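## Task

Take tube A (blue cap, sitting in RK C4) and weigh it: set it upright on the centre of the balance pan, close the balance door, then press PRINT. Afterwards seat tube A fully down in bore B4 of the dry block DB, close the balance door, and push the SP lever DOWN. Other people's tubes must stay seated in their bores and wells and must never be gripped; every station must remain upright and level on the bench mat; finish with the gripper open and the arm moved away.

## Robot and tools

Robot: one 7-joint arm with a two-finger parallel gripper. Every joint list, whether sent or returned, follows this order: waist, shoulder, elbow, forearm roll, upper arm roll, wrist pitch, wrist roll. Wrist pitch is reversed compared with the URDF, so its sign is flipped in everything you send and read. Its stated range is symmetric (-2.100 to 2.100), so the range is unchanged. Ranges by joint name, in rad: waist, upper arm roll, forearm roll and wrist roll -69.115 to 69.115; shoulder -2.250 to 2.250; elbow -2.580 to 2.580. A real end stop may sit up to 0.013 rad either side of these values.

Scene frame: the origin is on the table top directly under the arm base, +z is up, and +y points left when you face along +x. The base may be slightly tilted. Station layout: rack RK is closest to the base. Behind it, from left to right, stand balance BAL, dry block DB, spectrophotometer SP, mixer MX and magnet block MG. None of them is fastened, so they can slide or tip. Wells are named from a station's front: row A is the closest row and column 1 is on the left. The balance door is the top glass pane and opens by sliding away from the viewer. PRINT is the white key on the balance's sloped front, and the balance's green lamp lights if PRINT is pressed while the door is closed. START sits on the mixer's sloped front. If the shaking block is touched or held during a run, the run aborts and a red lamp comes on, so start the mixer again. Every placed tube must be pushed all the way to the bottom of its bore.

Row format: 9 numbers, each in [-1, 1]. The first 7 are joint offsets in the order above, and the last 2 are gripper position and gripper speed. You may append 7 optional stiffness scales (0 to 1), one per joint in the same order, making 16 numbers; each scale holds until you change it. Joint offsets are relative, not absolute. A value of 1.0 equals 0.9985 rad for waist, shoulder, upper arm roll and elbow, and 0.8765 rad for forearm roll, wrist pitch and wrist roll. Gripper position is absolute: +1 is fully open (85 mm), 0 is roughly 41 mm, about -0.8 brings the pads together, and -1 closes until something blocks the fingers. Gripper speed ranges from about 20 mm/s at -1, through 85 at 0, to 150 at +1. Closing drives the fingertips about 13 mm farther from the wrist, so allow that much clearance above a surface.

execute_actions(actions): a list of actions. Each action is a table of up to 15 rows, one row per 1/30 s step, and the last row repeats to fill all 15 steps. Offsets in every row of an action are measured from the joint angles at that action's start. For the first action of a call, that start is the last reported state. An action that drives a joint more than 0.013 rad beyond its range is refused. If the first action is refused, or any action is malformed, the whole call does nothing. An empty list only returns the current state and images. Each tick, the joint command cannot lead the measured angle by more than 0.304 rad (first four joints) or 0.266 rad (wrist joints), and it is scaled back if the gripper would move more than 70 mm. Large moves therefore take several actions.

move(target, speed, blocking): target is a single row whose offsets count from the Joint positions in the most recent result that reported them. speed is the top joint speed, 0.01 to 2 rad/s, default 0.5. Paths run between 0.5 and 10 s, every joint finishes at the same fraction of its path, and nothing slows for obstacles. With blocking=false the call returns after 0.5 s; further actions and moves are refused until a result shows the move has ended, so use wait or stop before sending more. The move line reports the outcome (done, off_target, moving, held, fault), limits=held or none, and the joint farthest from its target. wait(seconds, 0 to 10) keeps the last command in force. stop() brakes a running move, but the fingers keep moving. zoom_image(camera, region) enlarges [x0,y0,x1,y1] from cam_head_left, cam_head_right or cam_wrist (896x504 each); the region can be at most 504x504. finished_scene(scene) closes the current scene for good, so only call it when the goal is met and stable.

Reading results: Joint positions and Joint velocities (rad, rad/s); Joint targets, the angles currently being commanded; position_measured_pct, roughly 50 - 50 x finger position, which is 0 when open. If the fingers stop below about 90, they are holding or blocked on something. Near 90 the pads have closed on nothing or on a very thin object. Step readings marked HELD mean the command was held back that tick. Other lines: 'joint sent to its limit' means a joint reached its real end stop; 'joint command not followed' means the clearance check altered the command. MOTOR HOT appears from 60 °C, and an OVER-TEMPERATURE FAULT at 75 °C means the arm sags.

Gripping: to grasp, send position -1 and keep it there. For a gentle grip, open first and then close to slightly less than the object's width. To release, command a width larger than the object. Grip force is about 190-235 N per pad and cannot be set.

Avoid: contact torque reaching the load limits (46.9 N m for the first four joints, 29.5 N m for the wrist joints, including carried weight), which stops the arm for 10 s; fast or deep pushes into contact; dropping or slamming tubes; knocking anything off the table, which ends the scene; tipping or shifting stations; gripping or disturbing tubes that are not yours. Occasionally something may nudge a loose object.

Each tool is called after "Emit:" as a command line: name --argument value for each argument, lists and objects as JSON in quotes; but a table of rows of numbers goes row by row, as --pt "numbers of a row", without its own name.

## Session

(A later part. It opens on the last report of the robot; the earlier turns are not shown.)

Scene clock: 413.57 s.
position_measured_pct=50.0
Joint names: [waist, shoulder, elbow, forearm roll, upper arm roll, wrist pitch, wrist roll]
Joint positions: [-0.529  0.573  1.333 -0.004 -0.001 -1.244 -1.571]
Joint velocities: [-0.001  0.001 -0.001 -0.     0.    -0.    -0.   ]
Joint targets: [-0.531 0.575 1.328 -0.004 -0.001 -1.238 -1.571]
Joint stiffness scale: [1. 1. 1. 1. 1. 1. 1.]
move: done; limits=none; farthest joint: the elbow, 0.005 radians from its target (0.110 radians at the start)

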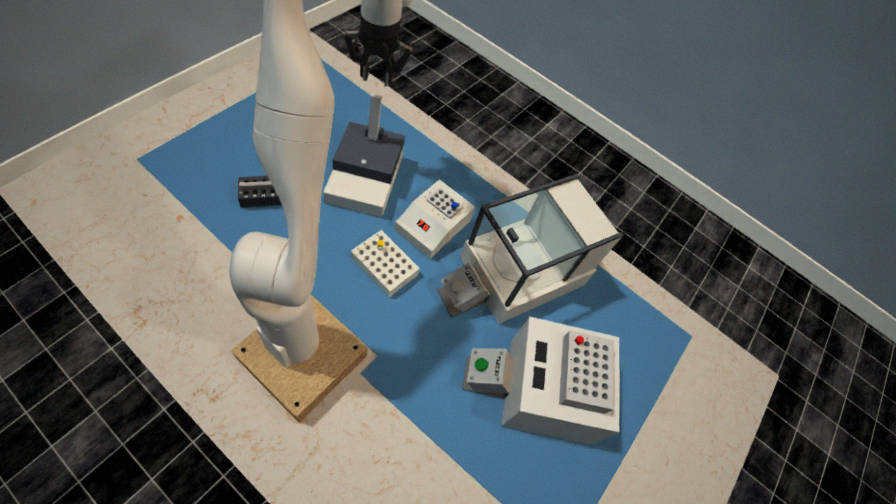

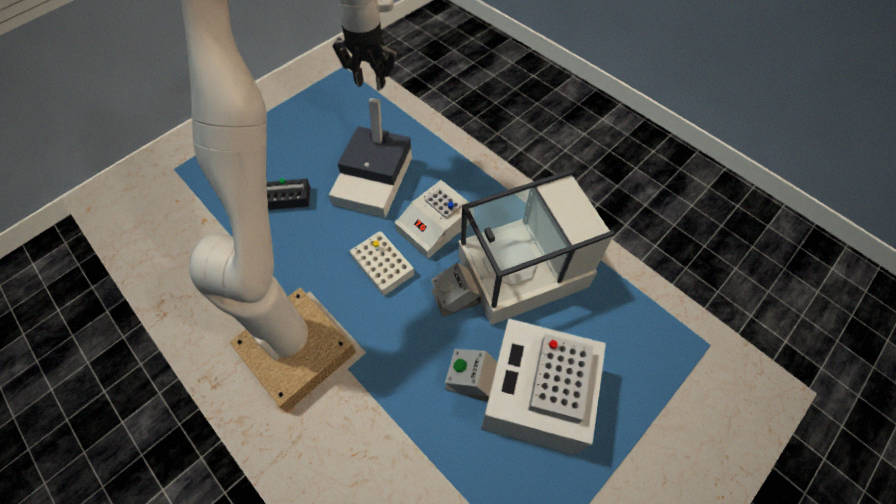

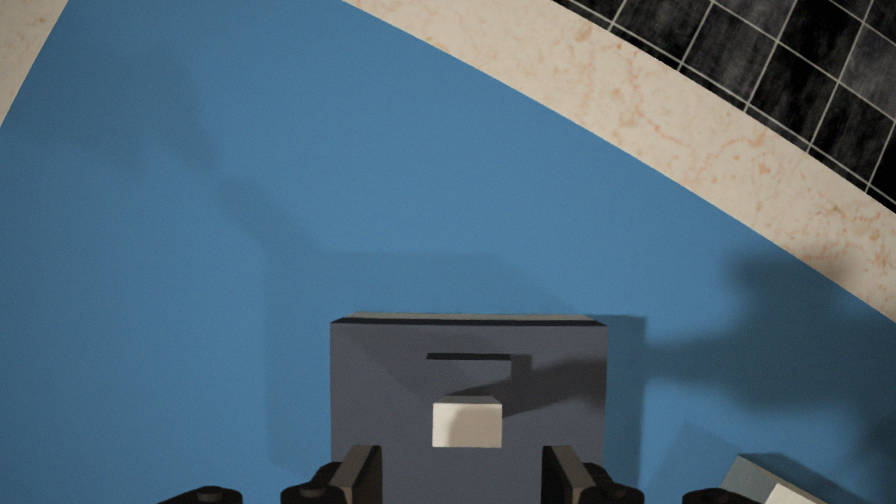

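Emit:
move --target '[-0.003,0.062,0.105,0,0,0.192,0,0,0]' --speed 0.2

Emit:
move --target '[0,0,0,0,0,0,0,-0.4,0]'

Scene clock: 417.87 s.
position_measured_pct=50.0
Joint names: [waist, shoulder, elbow, forearm roll, upper arm roll, wrist pitch, wrist roll]
Joint positions: [-0.529  0.633  1.433 -0.004 -0.001 -1.08  -1.571]
Joint velocities: [-0.002  0.003  0.     0.     0.     0.     0.   ]
Joint targets: [-0.532 0.635 1.438 -0.004 -0.001 -1.075 -1.571]
Joint stiffness scale: [1. 1. 1. 1. 1. 1. 1.]
move: done; limits=none; farthest joint: the elbow, 0.005 radians from its target (0.105 radians at the start)

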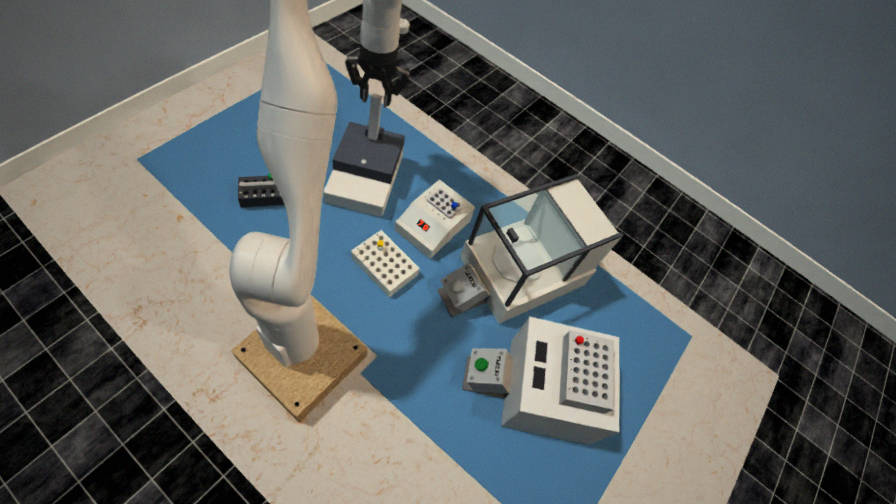

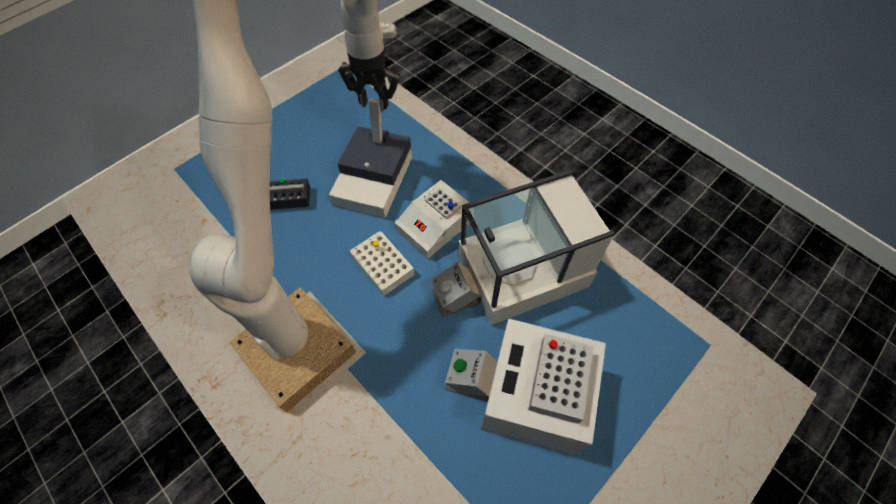

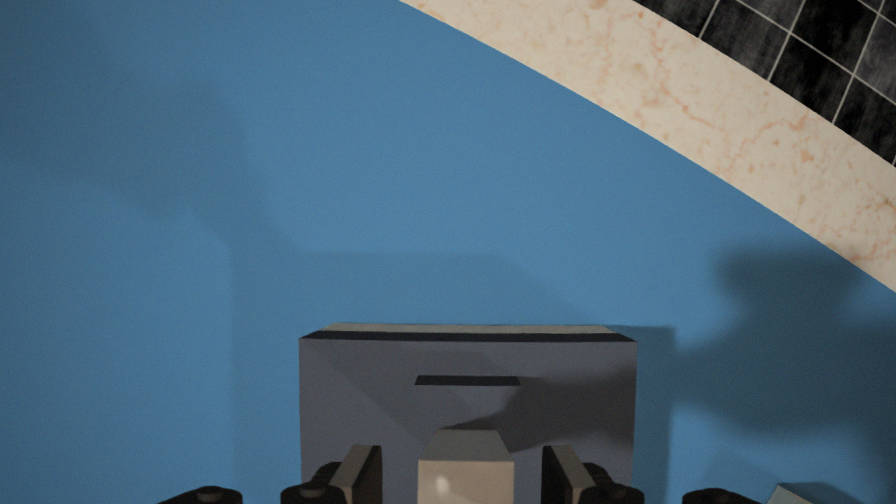

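Scene clock: 418.37 s.
position_measured_pct=68.7
Joint names: [waist, shoulder, elbow, forearm roll, upper arm roll, wrist pitch, wrist roll]
Joint positions: [-0.529  0.633  1.433 -0.004 -0.001 -1.08  -1.571]
Joint velocities: [ 0.001 -0.001 -0.    -0.001  0.    -0.001 -0.   ]
Joint targets: [-0.529 0.633 1.433 -0.004 -0.001 -1.080 -1.571]
Joint stiffness scale: [1. 1. 1. 1. 1. 1. 1.]
move: done; limits=none; farthest joint: the waist, 0.000 radians from its target (0.000 radians at the start)

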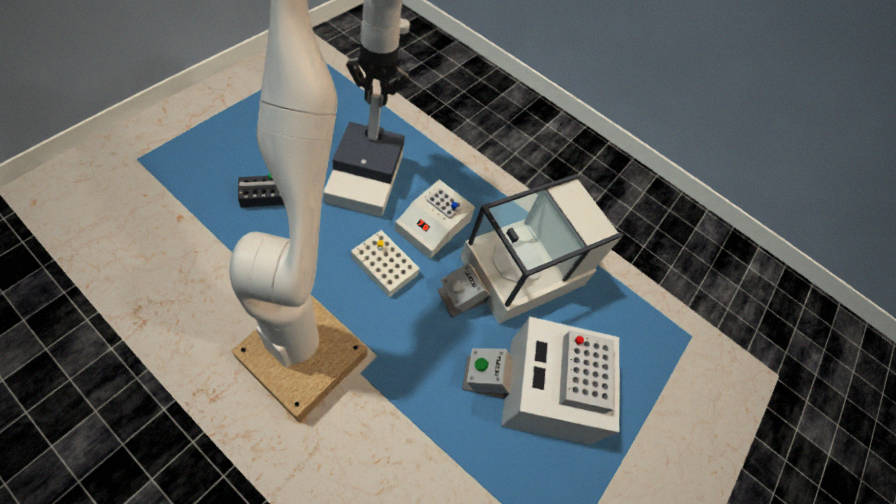

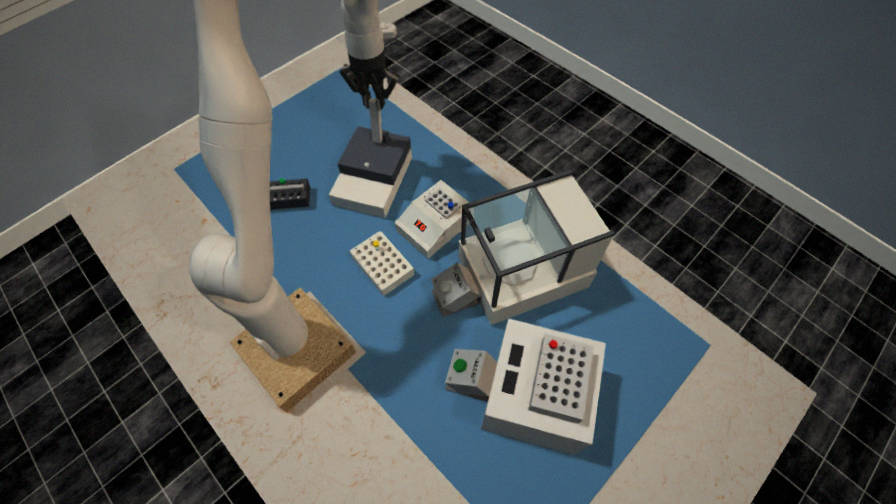

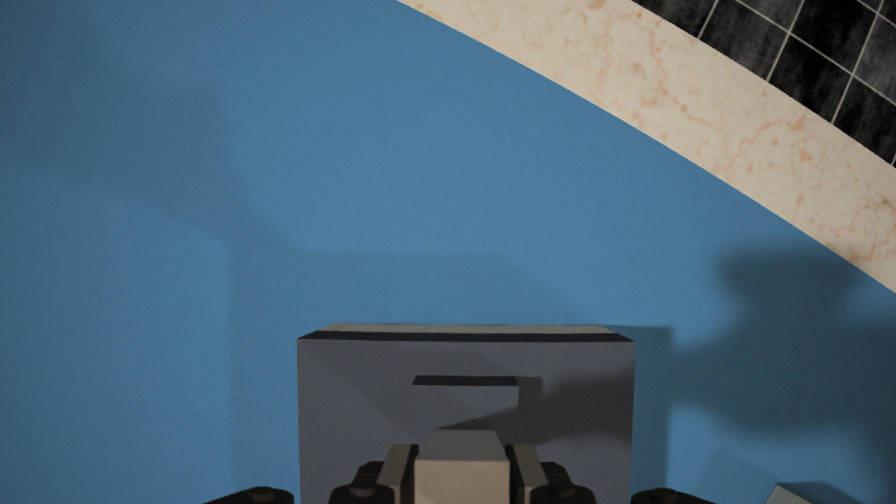

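Emit:
move --target '[0,-0.096,0.196,0,0,0.115,0,-0.4,0]' --speed 0.15

Emit:
move --target '[0,-0.039,0.17,0,0,0.152,0,-0.4,0]' --speed 0.15

Scene clock: 425.53 s.
position_measured_pct=68.7
Joint names: [waist, shoulder, elbow, forearm roll, upper arm roll, wrist pitch, wrist roll]
Joint positions: [-0.529  0.539  1.622 -0.004 -0.001 -0.98  -1.571]
Joint velocities: [ 0.    -0.002  0.001  0.    -0.     0.002 -0.   ]
Joint targets: [-0.529 0.537 1.629 -0.004 -0.001 -0.980 -1.571]
Joint stiffness scale: [1. 1. 1. 1. 1. 1. 1.]
move: done; limits=none; farthest joint: the elbow, 0.007 radians from its target (0.196 radians at the start)

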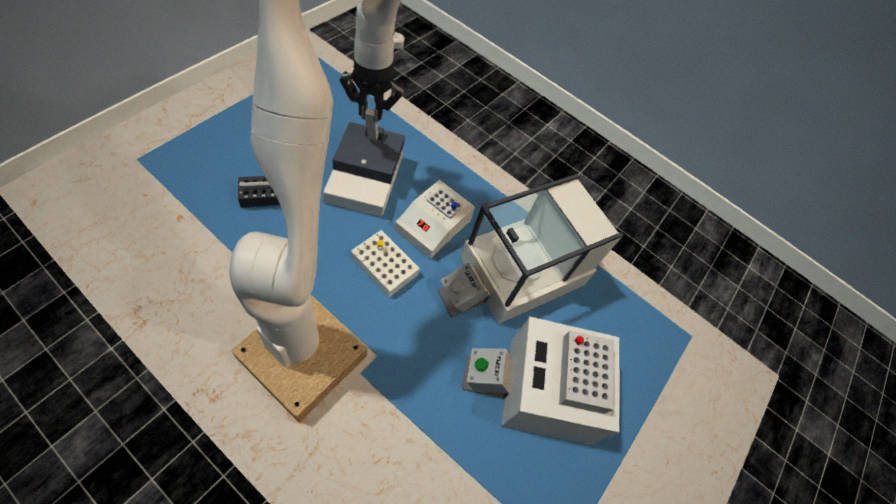

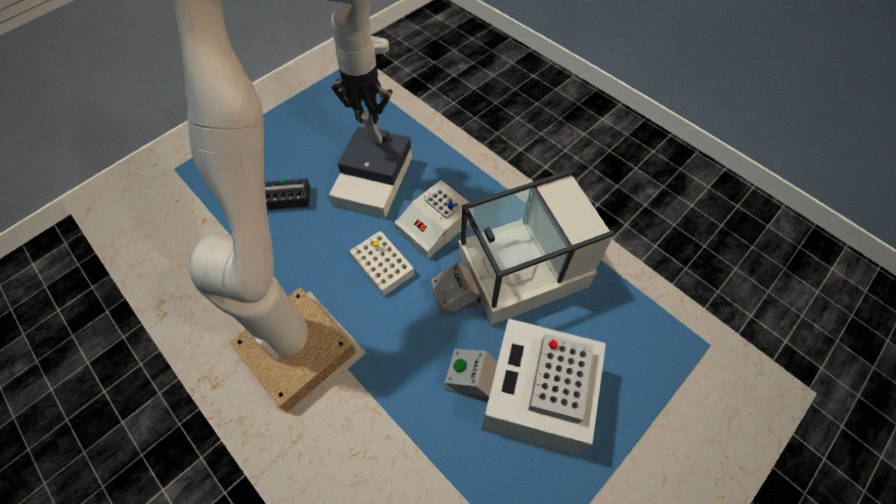

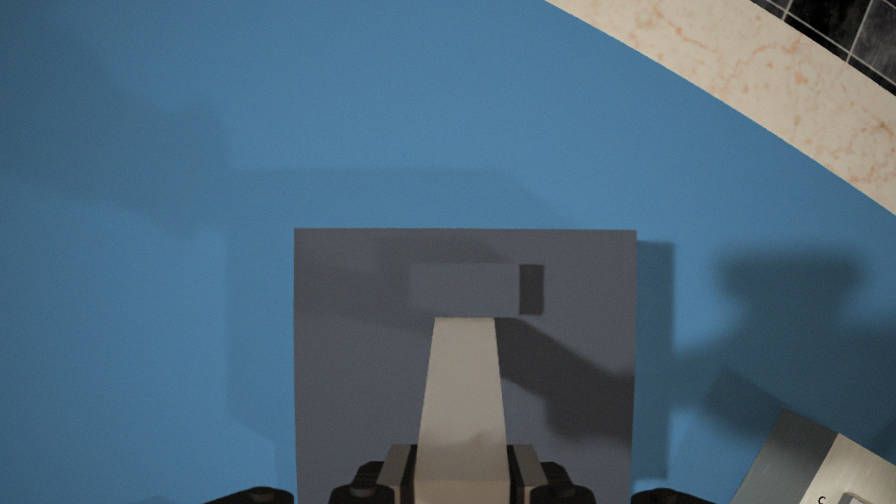

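Scene clock: 427.03 s.
position_measured_pct=68.7
Joint names: [waist, shoulder, elbow, forearm roll, upper arm roll, wrist pitch, wrist roll]
Joint positions: [-0.53   0.499  1.785 -0.004 -0.001 -0.853 -1.571]
Joint velocities: [-0.001  0.     0.001  0.001  0.     0.002  0.001]
Joint targets: [-0.529 0.500 1.791 -0.004 -0.001 -0.847 -1.571]
Joint stiffness scale: [1. 1. 1. 1. 1. 1. 1.]
move: done; limits=none; farthest joint: the elbow, 0.006 radians from its target (0.170 radians at the start)

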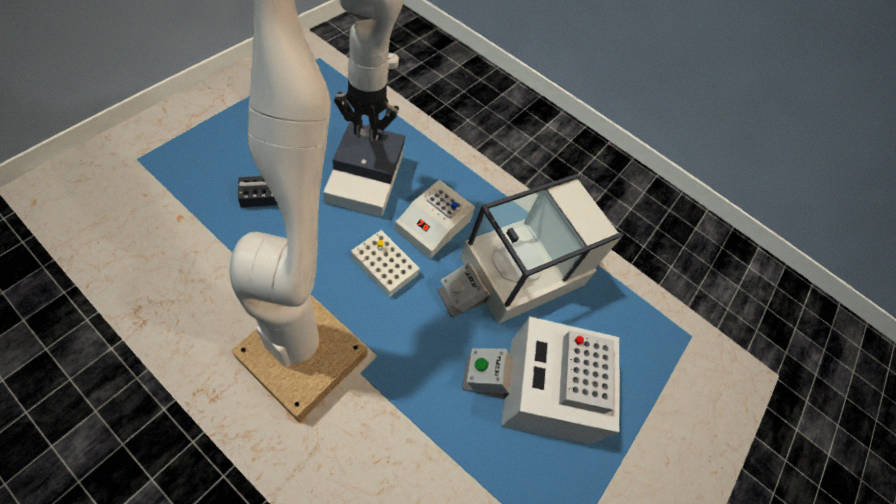

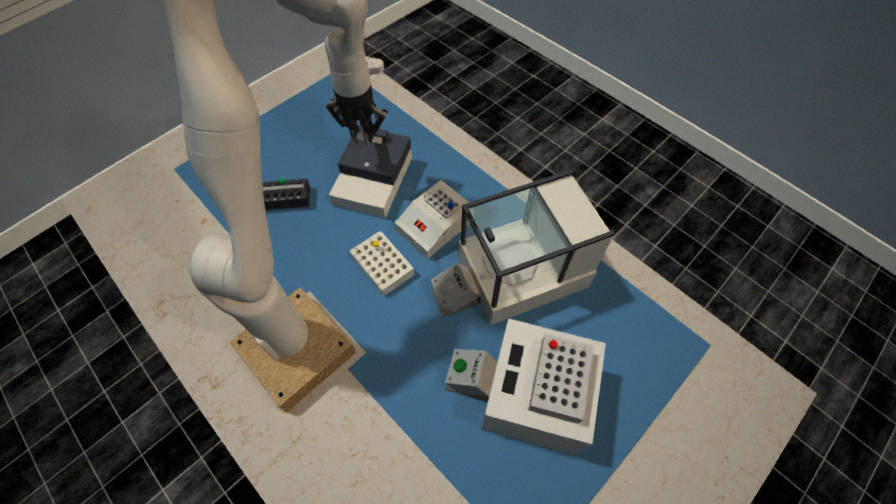

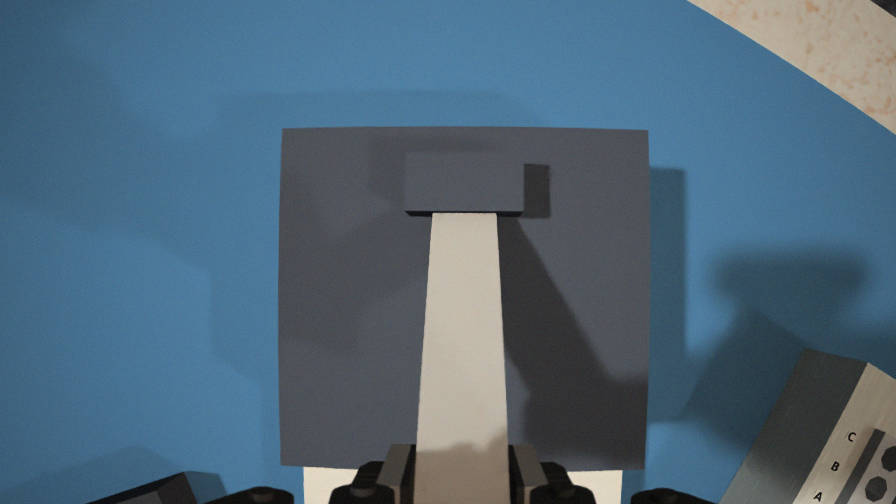

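Emit:
move --target '[0,0.033,0.132,0,0,0.171,0,-0.4,0]' --speed 0.15

Emit:
move --target '[0,0.052,0.05,0,0,0.114,0,-0.4,0]' --speed 0.06

Emit:
move --target '[0,0,0,0,0,0,0,0,0]'

Scene clock: 433.53 s.
position_measured_pct=68.7
Joint names: [waist, shoulder, elbow, forearm roll, upper arm roll, wrist pitch, wrist roll]
Joint positions: [-0.532  0.528  1.911 -0.004 -0.003 -0.707 -1.571]
Joint velocities: [ 0.     0.002 -0.001 -0.001  0.     0.     0.   ]
Joint targets: [-0.530 0.532 1.917 -0.004 -0.001 -0.703 -1.571]
Joint stiffness scale: [1. 1. 1. 1. 1. 1. 1.]
move: done; limits=none; farthest joint: the elbow, 0.006 radians from its target (0.131 radians at the start)

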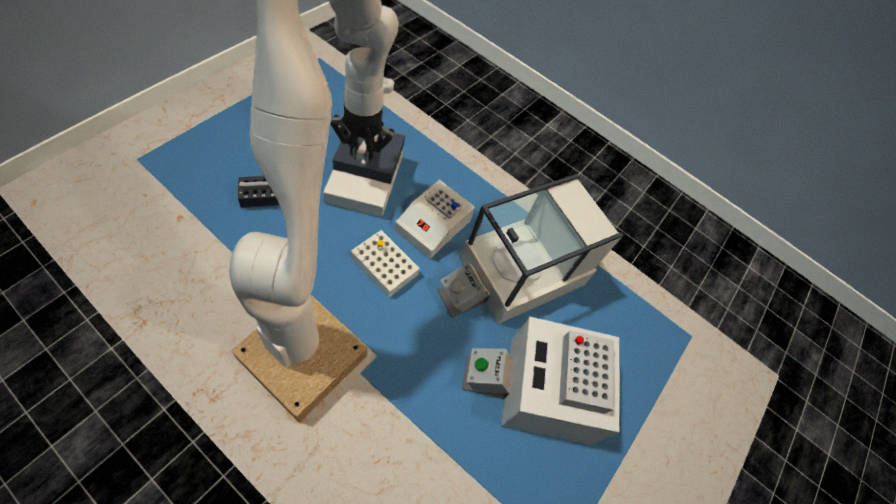

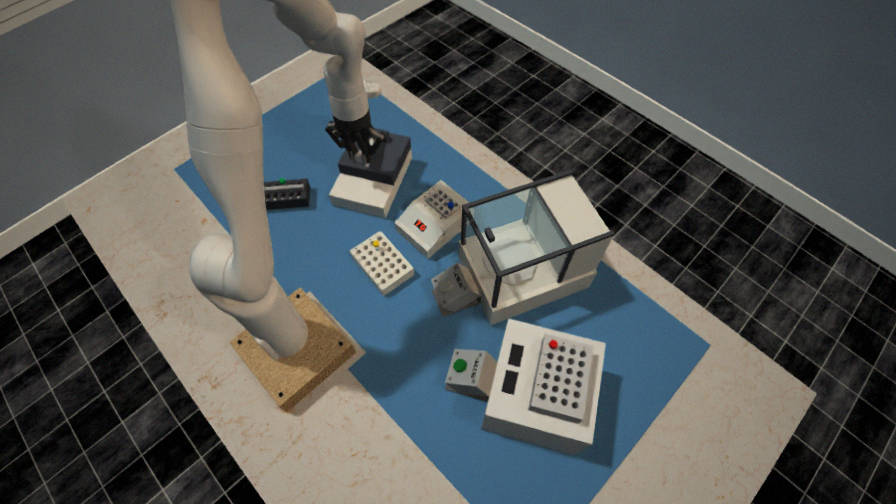

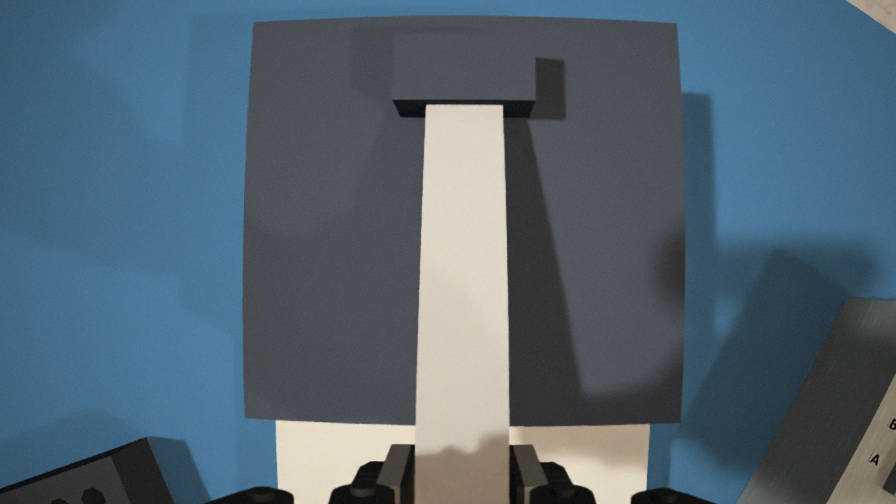

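Scene clock: 435.50 s.
position_measured_pct=68.7
Joint names: [waist, shoulder, elbow, forearm roll, upper arm roll, wrist pitch, wrist roll]
Joint positions: [-0.533  0.577  1.956 -0.004 -0.004 -0.613 -1.571]
Joint velocities: [ 0.002  0.003  0.     0.    -0.     0.001  0.001]
Joint targets: [-0.532 0.580 1.961 -0.004 -0.003 -0.607 -1.571]
Joint stiffness scale: [1. 1. 1. 1. 1. 1. 1.]
move: done; limits=none; farthest joint: the wrist pitch, 0.006 radians from its target (0.100 radians at the start)

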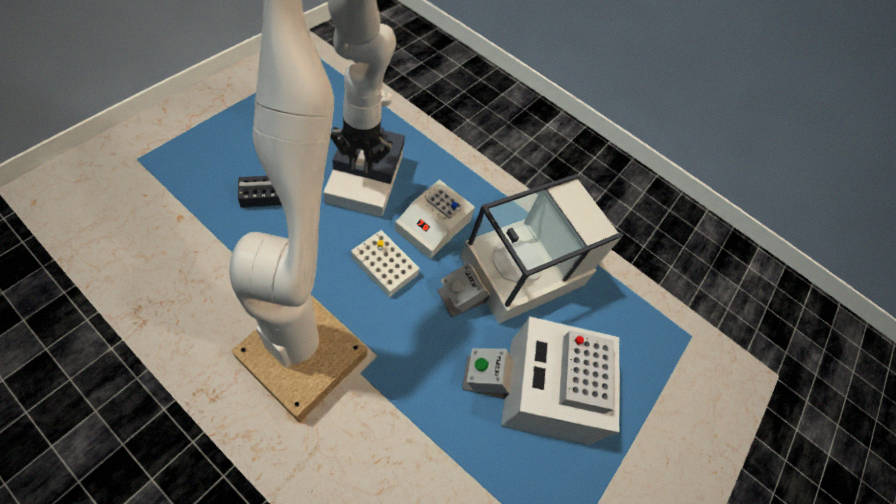

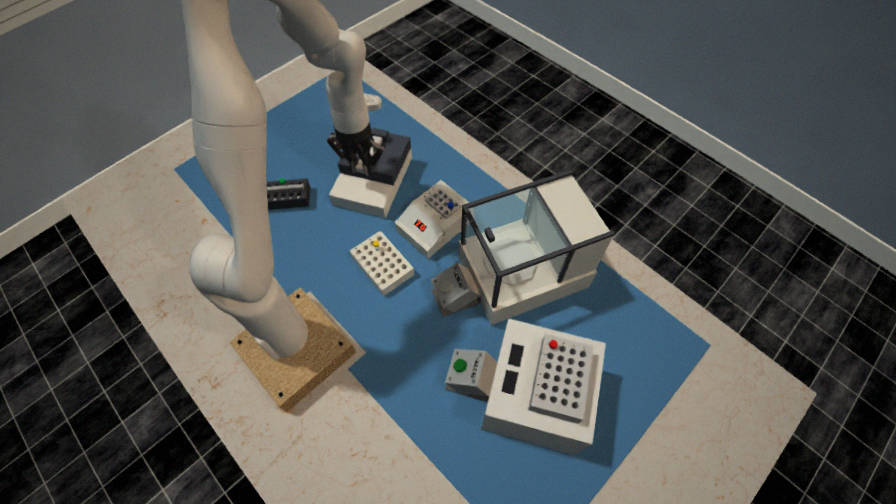

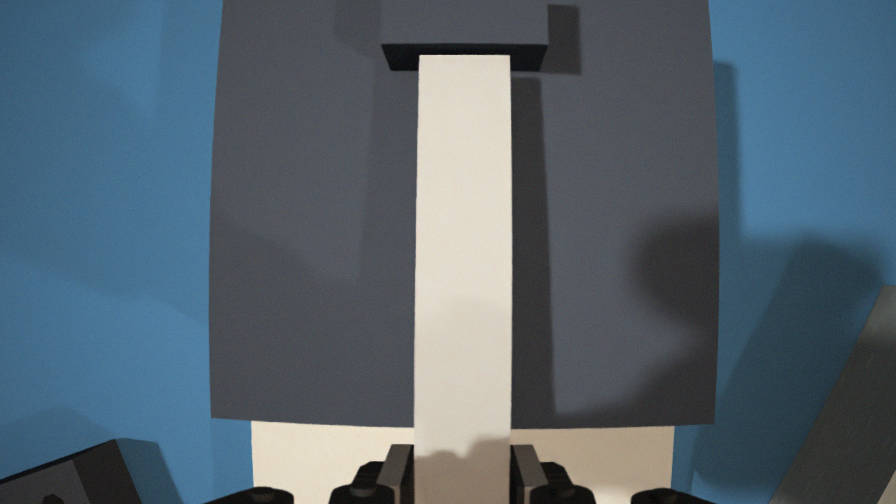

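Scene clock: 436.07 s.
position_measured_pct=50.0
Joint names: [waist, shoulder, elbow, forearm roll, upper arm roll, wrist pitch, wrist roll]
Joint positions: [-0.533  0.577  1.956 -0.004 -0.004 -0.613 -1.571]
Joint velocities: [-0.  0.  0. -0.  0.  0.  0.]
Joint targets: [-0.533 0.577 1.956 -0.004 -0.004 -0.613 -1.571]
Joint stiffness scale: [1. 1. 1. 1. 1. 1. 1.]
move: done; limits=none; farthest joint: the waist, 0.000 radians from its target (0.000 radians at the start)

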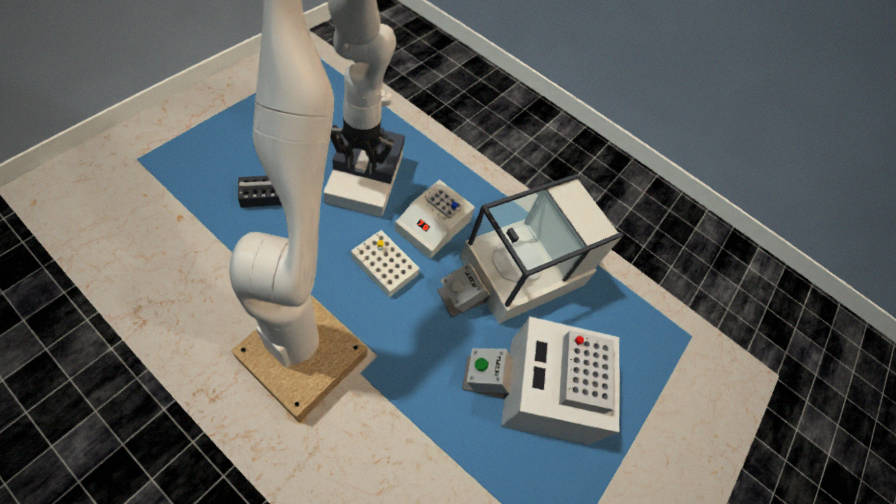

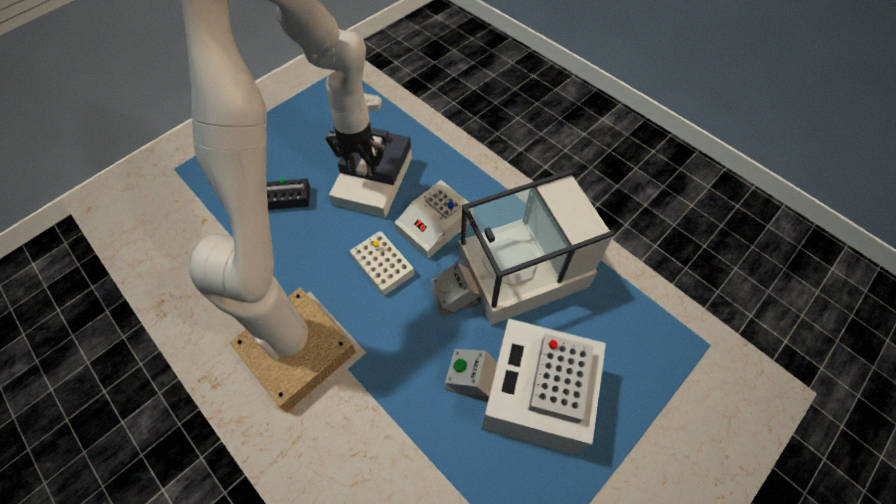

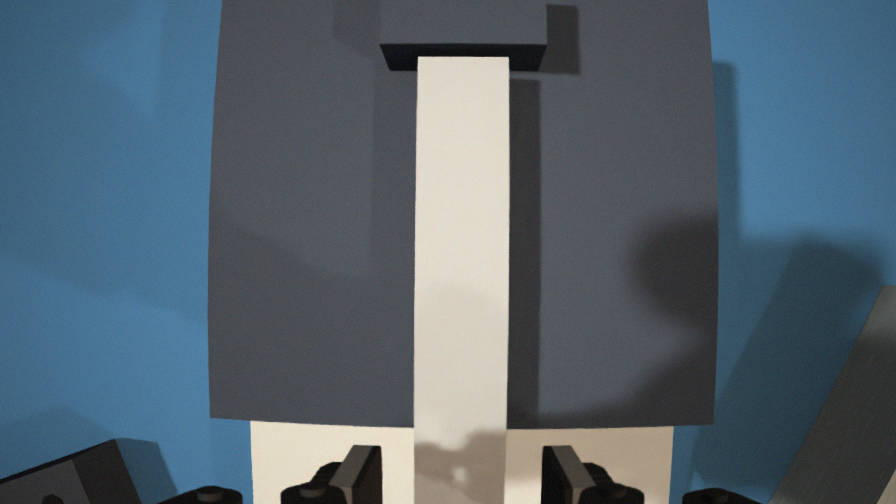

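It dropped flat.

Emit:
move --target '[0,-0.45,-0.1,0,0,-0.63,0,0,0]' --speed 0.5

Scene clock: 439.53 s.
position_measured_pct=50.0
Joint names: [waist, shoulder, elbow, forearm roll, upper arm roll, wrist pitch, wrist roll]
Joint positions: [-0.533  0.13   1.861 -0.004 -0.004 -1.16  -1.571]
Joint velocities: [ 0.    -0.001  0.    -0.    -0.    -0.     0.001]
Joint targets: [-0.533 0.127 1.856 -0.004 -0.004 -1.165 -1.571]
Joint stiffness scale: [1. 1. 1. 1. 1. 1. 1.]
move: done; limits=none; farthest joint: the elbow, 0.005 radians from its target (0.100 radians at the start)

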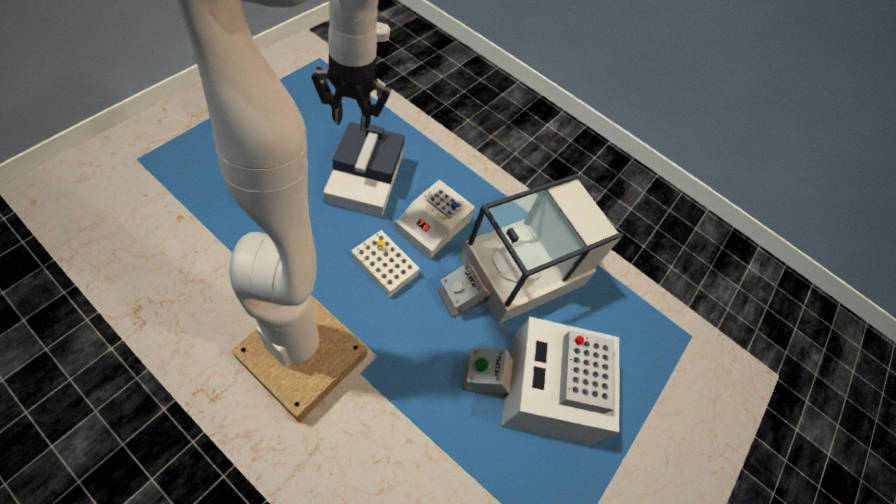

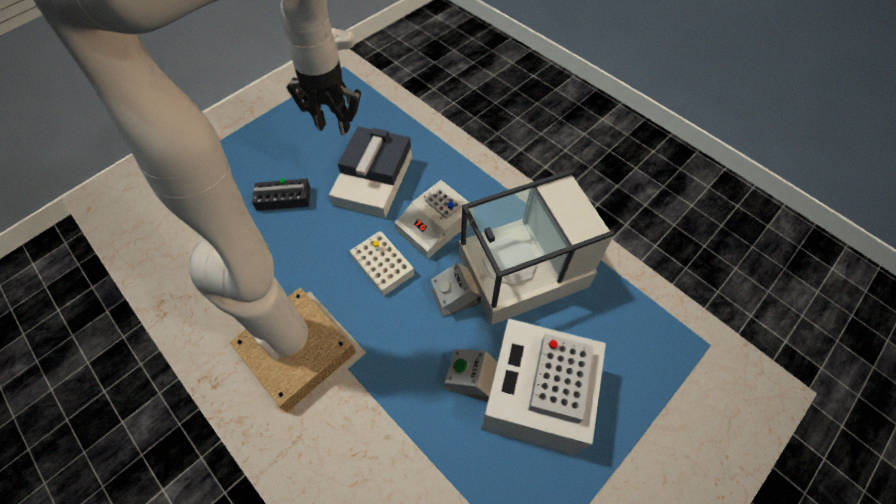

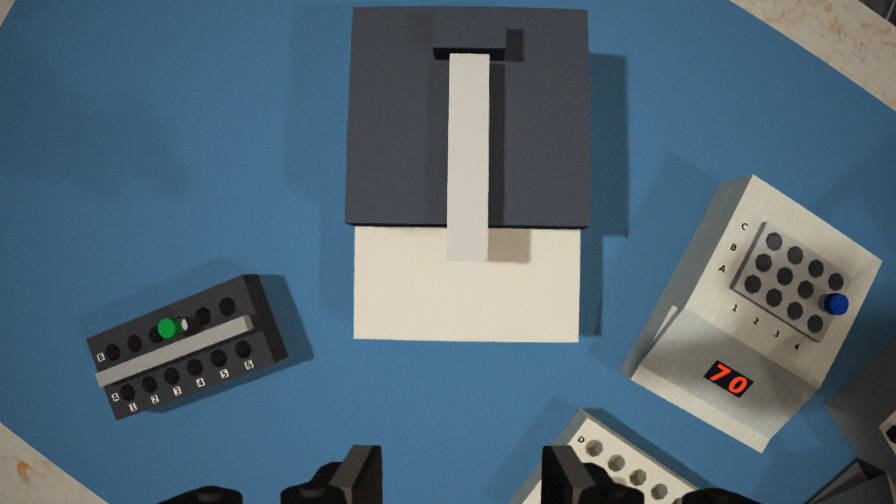

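Emit:
finished_scene --scene 2

The scene is finished: the task was done.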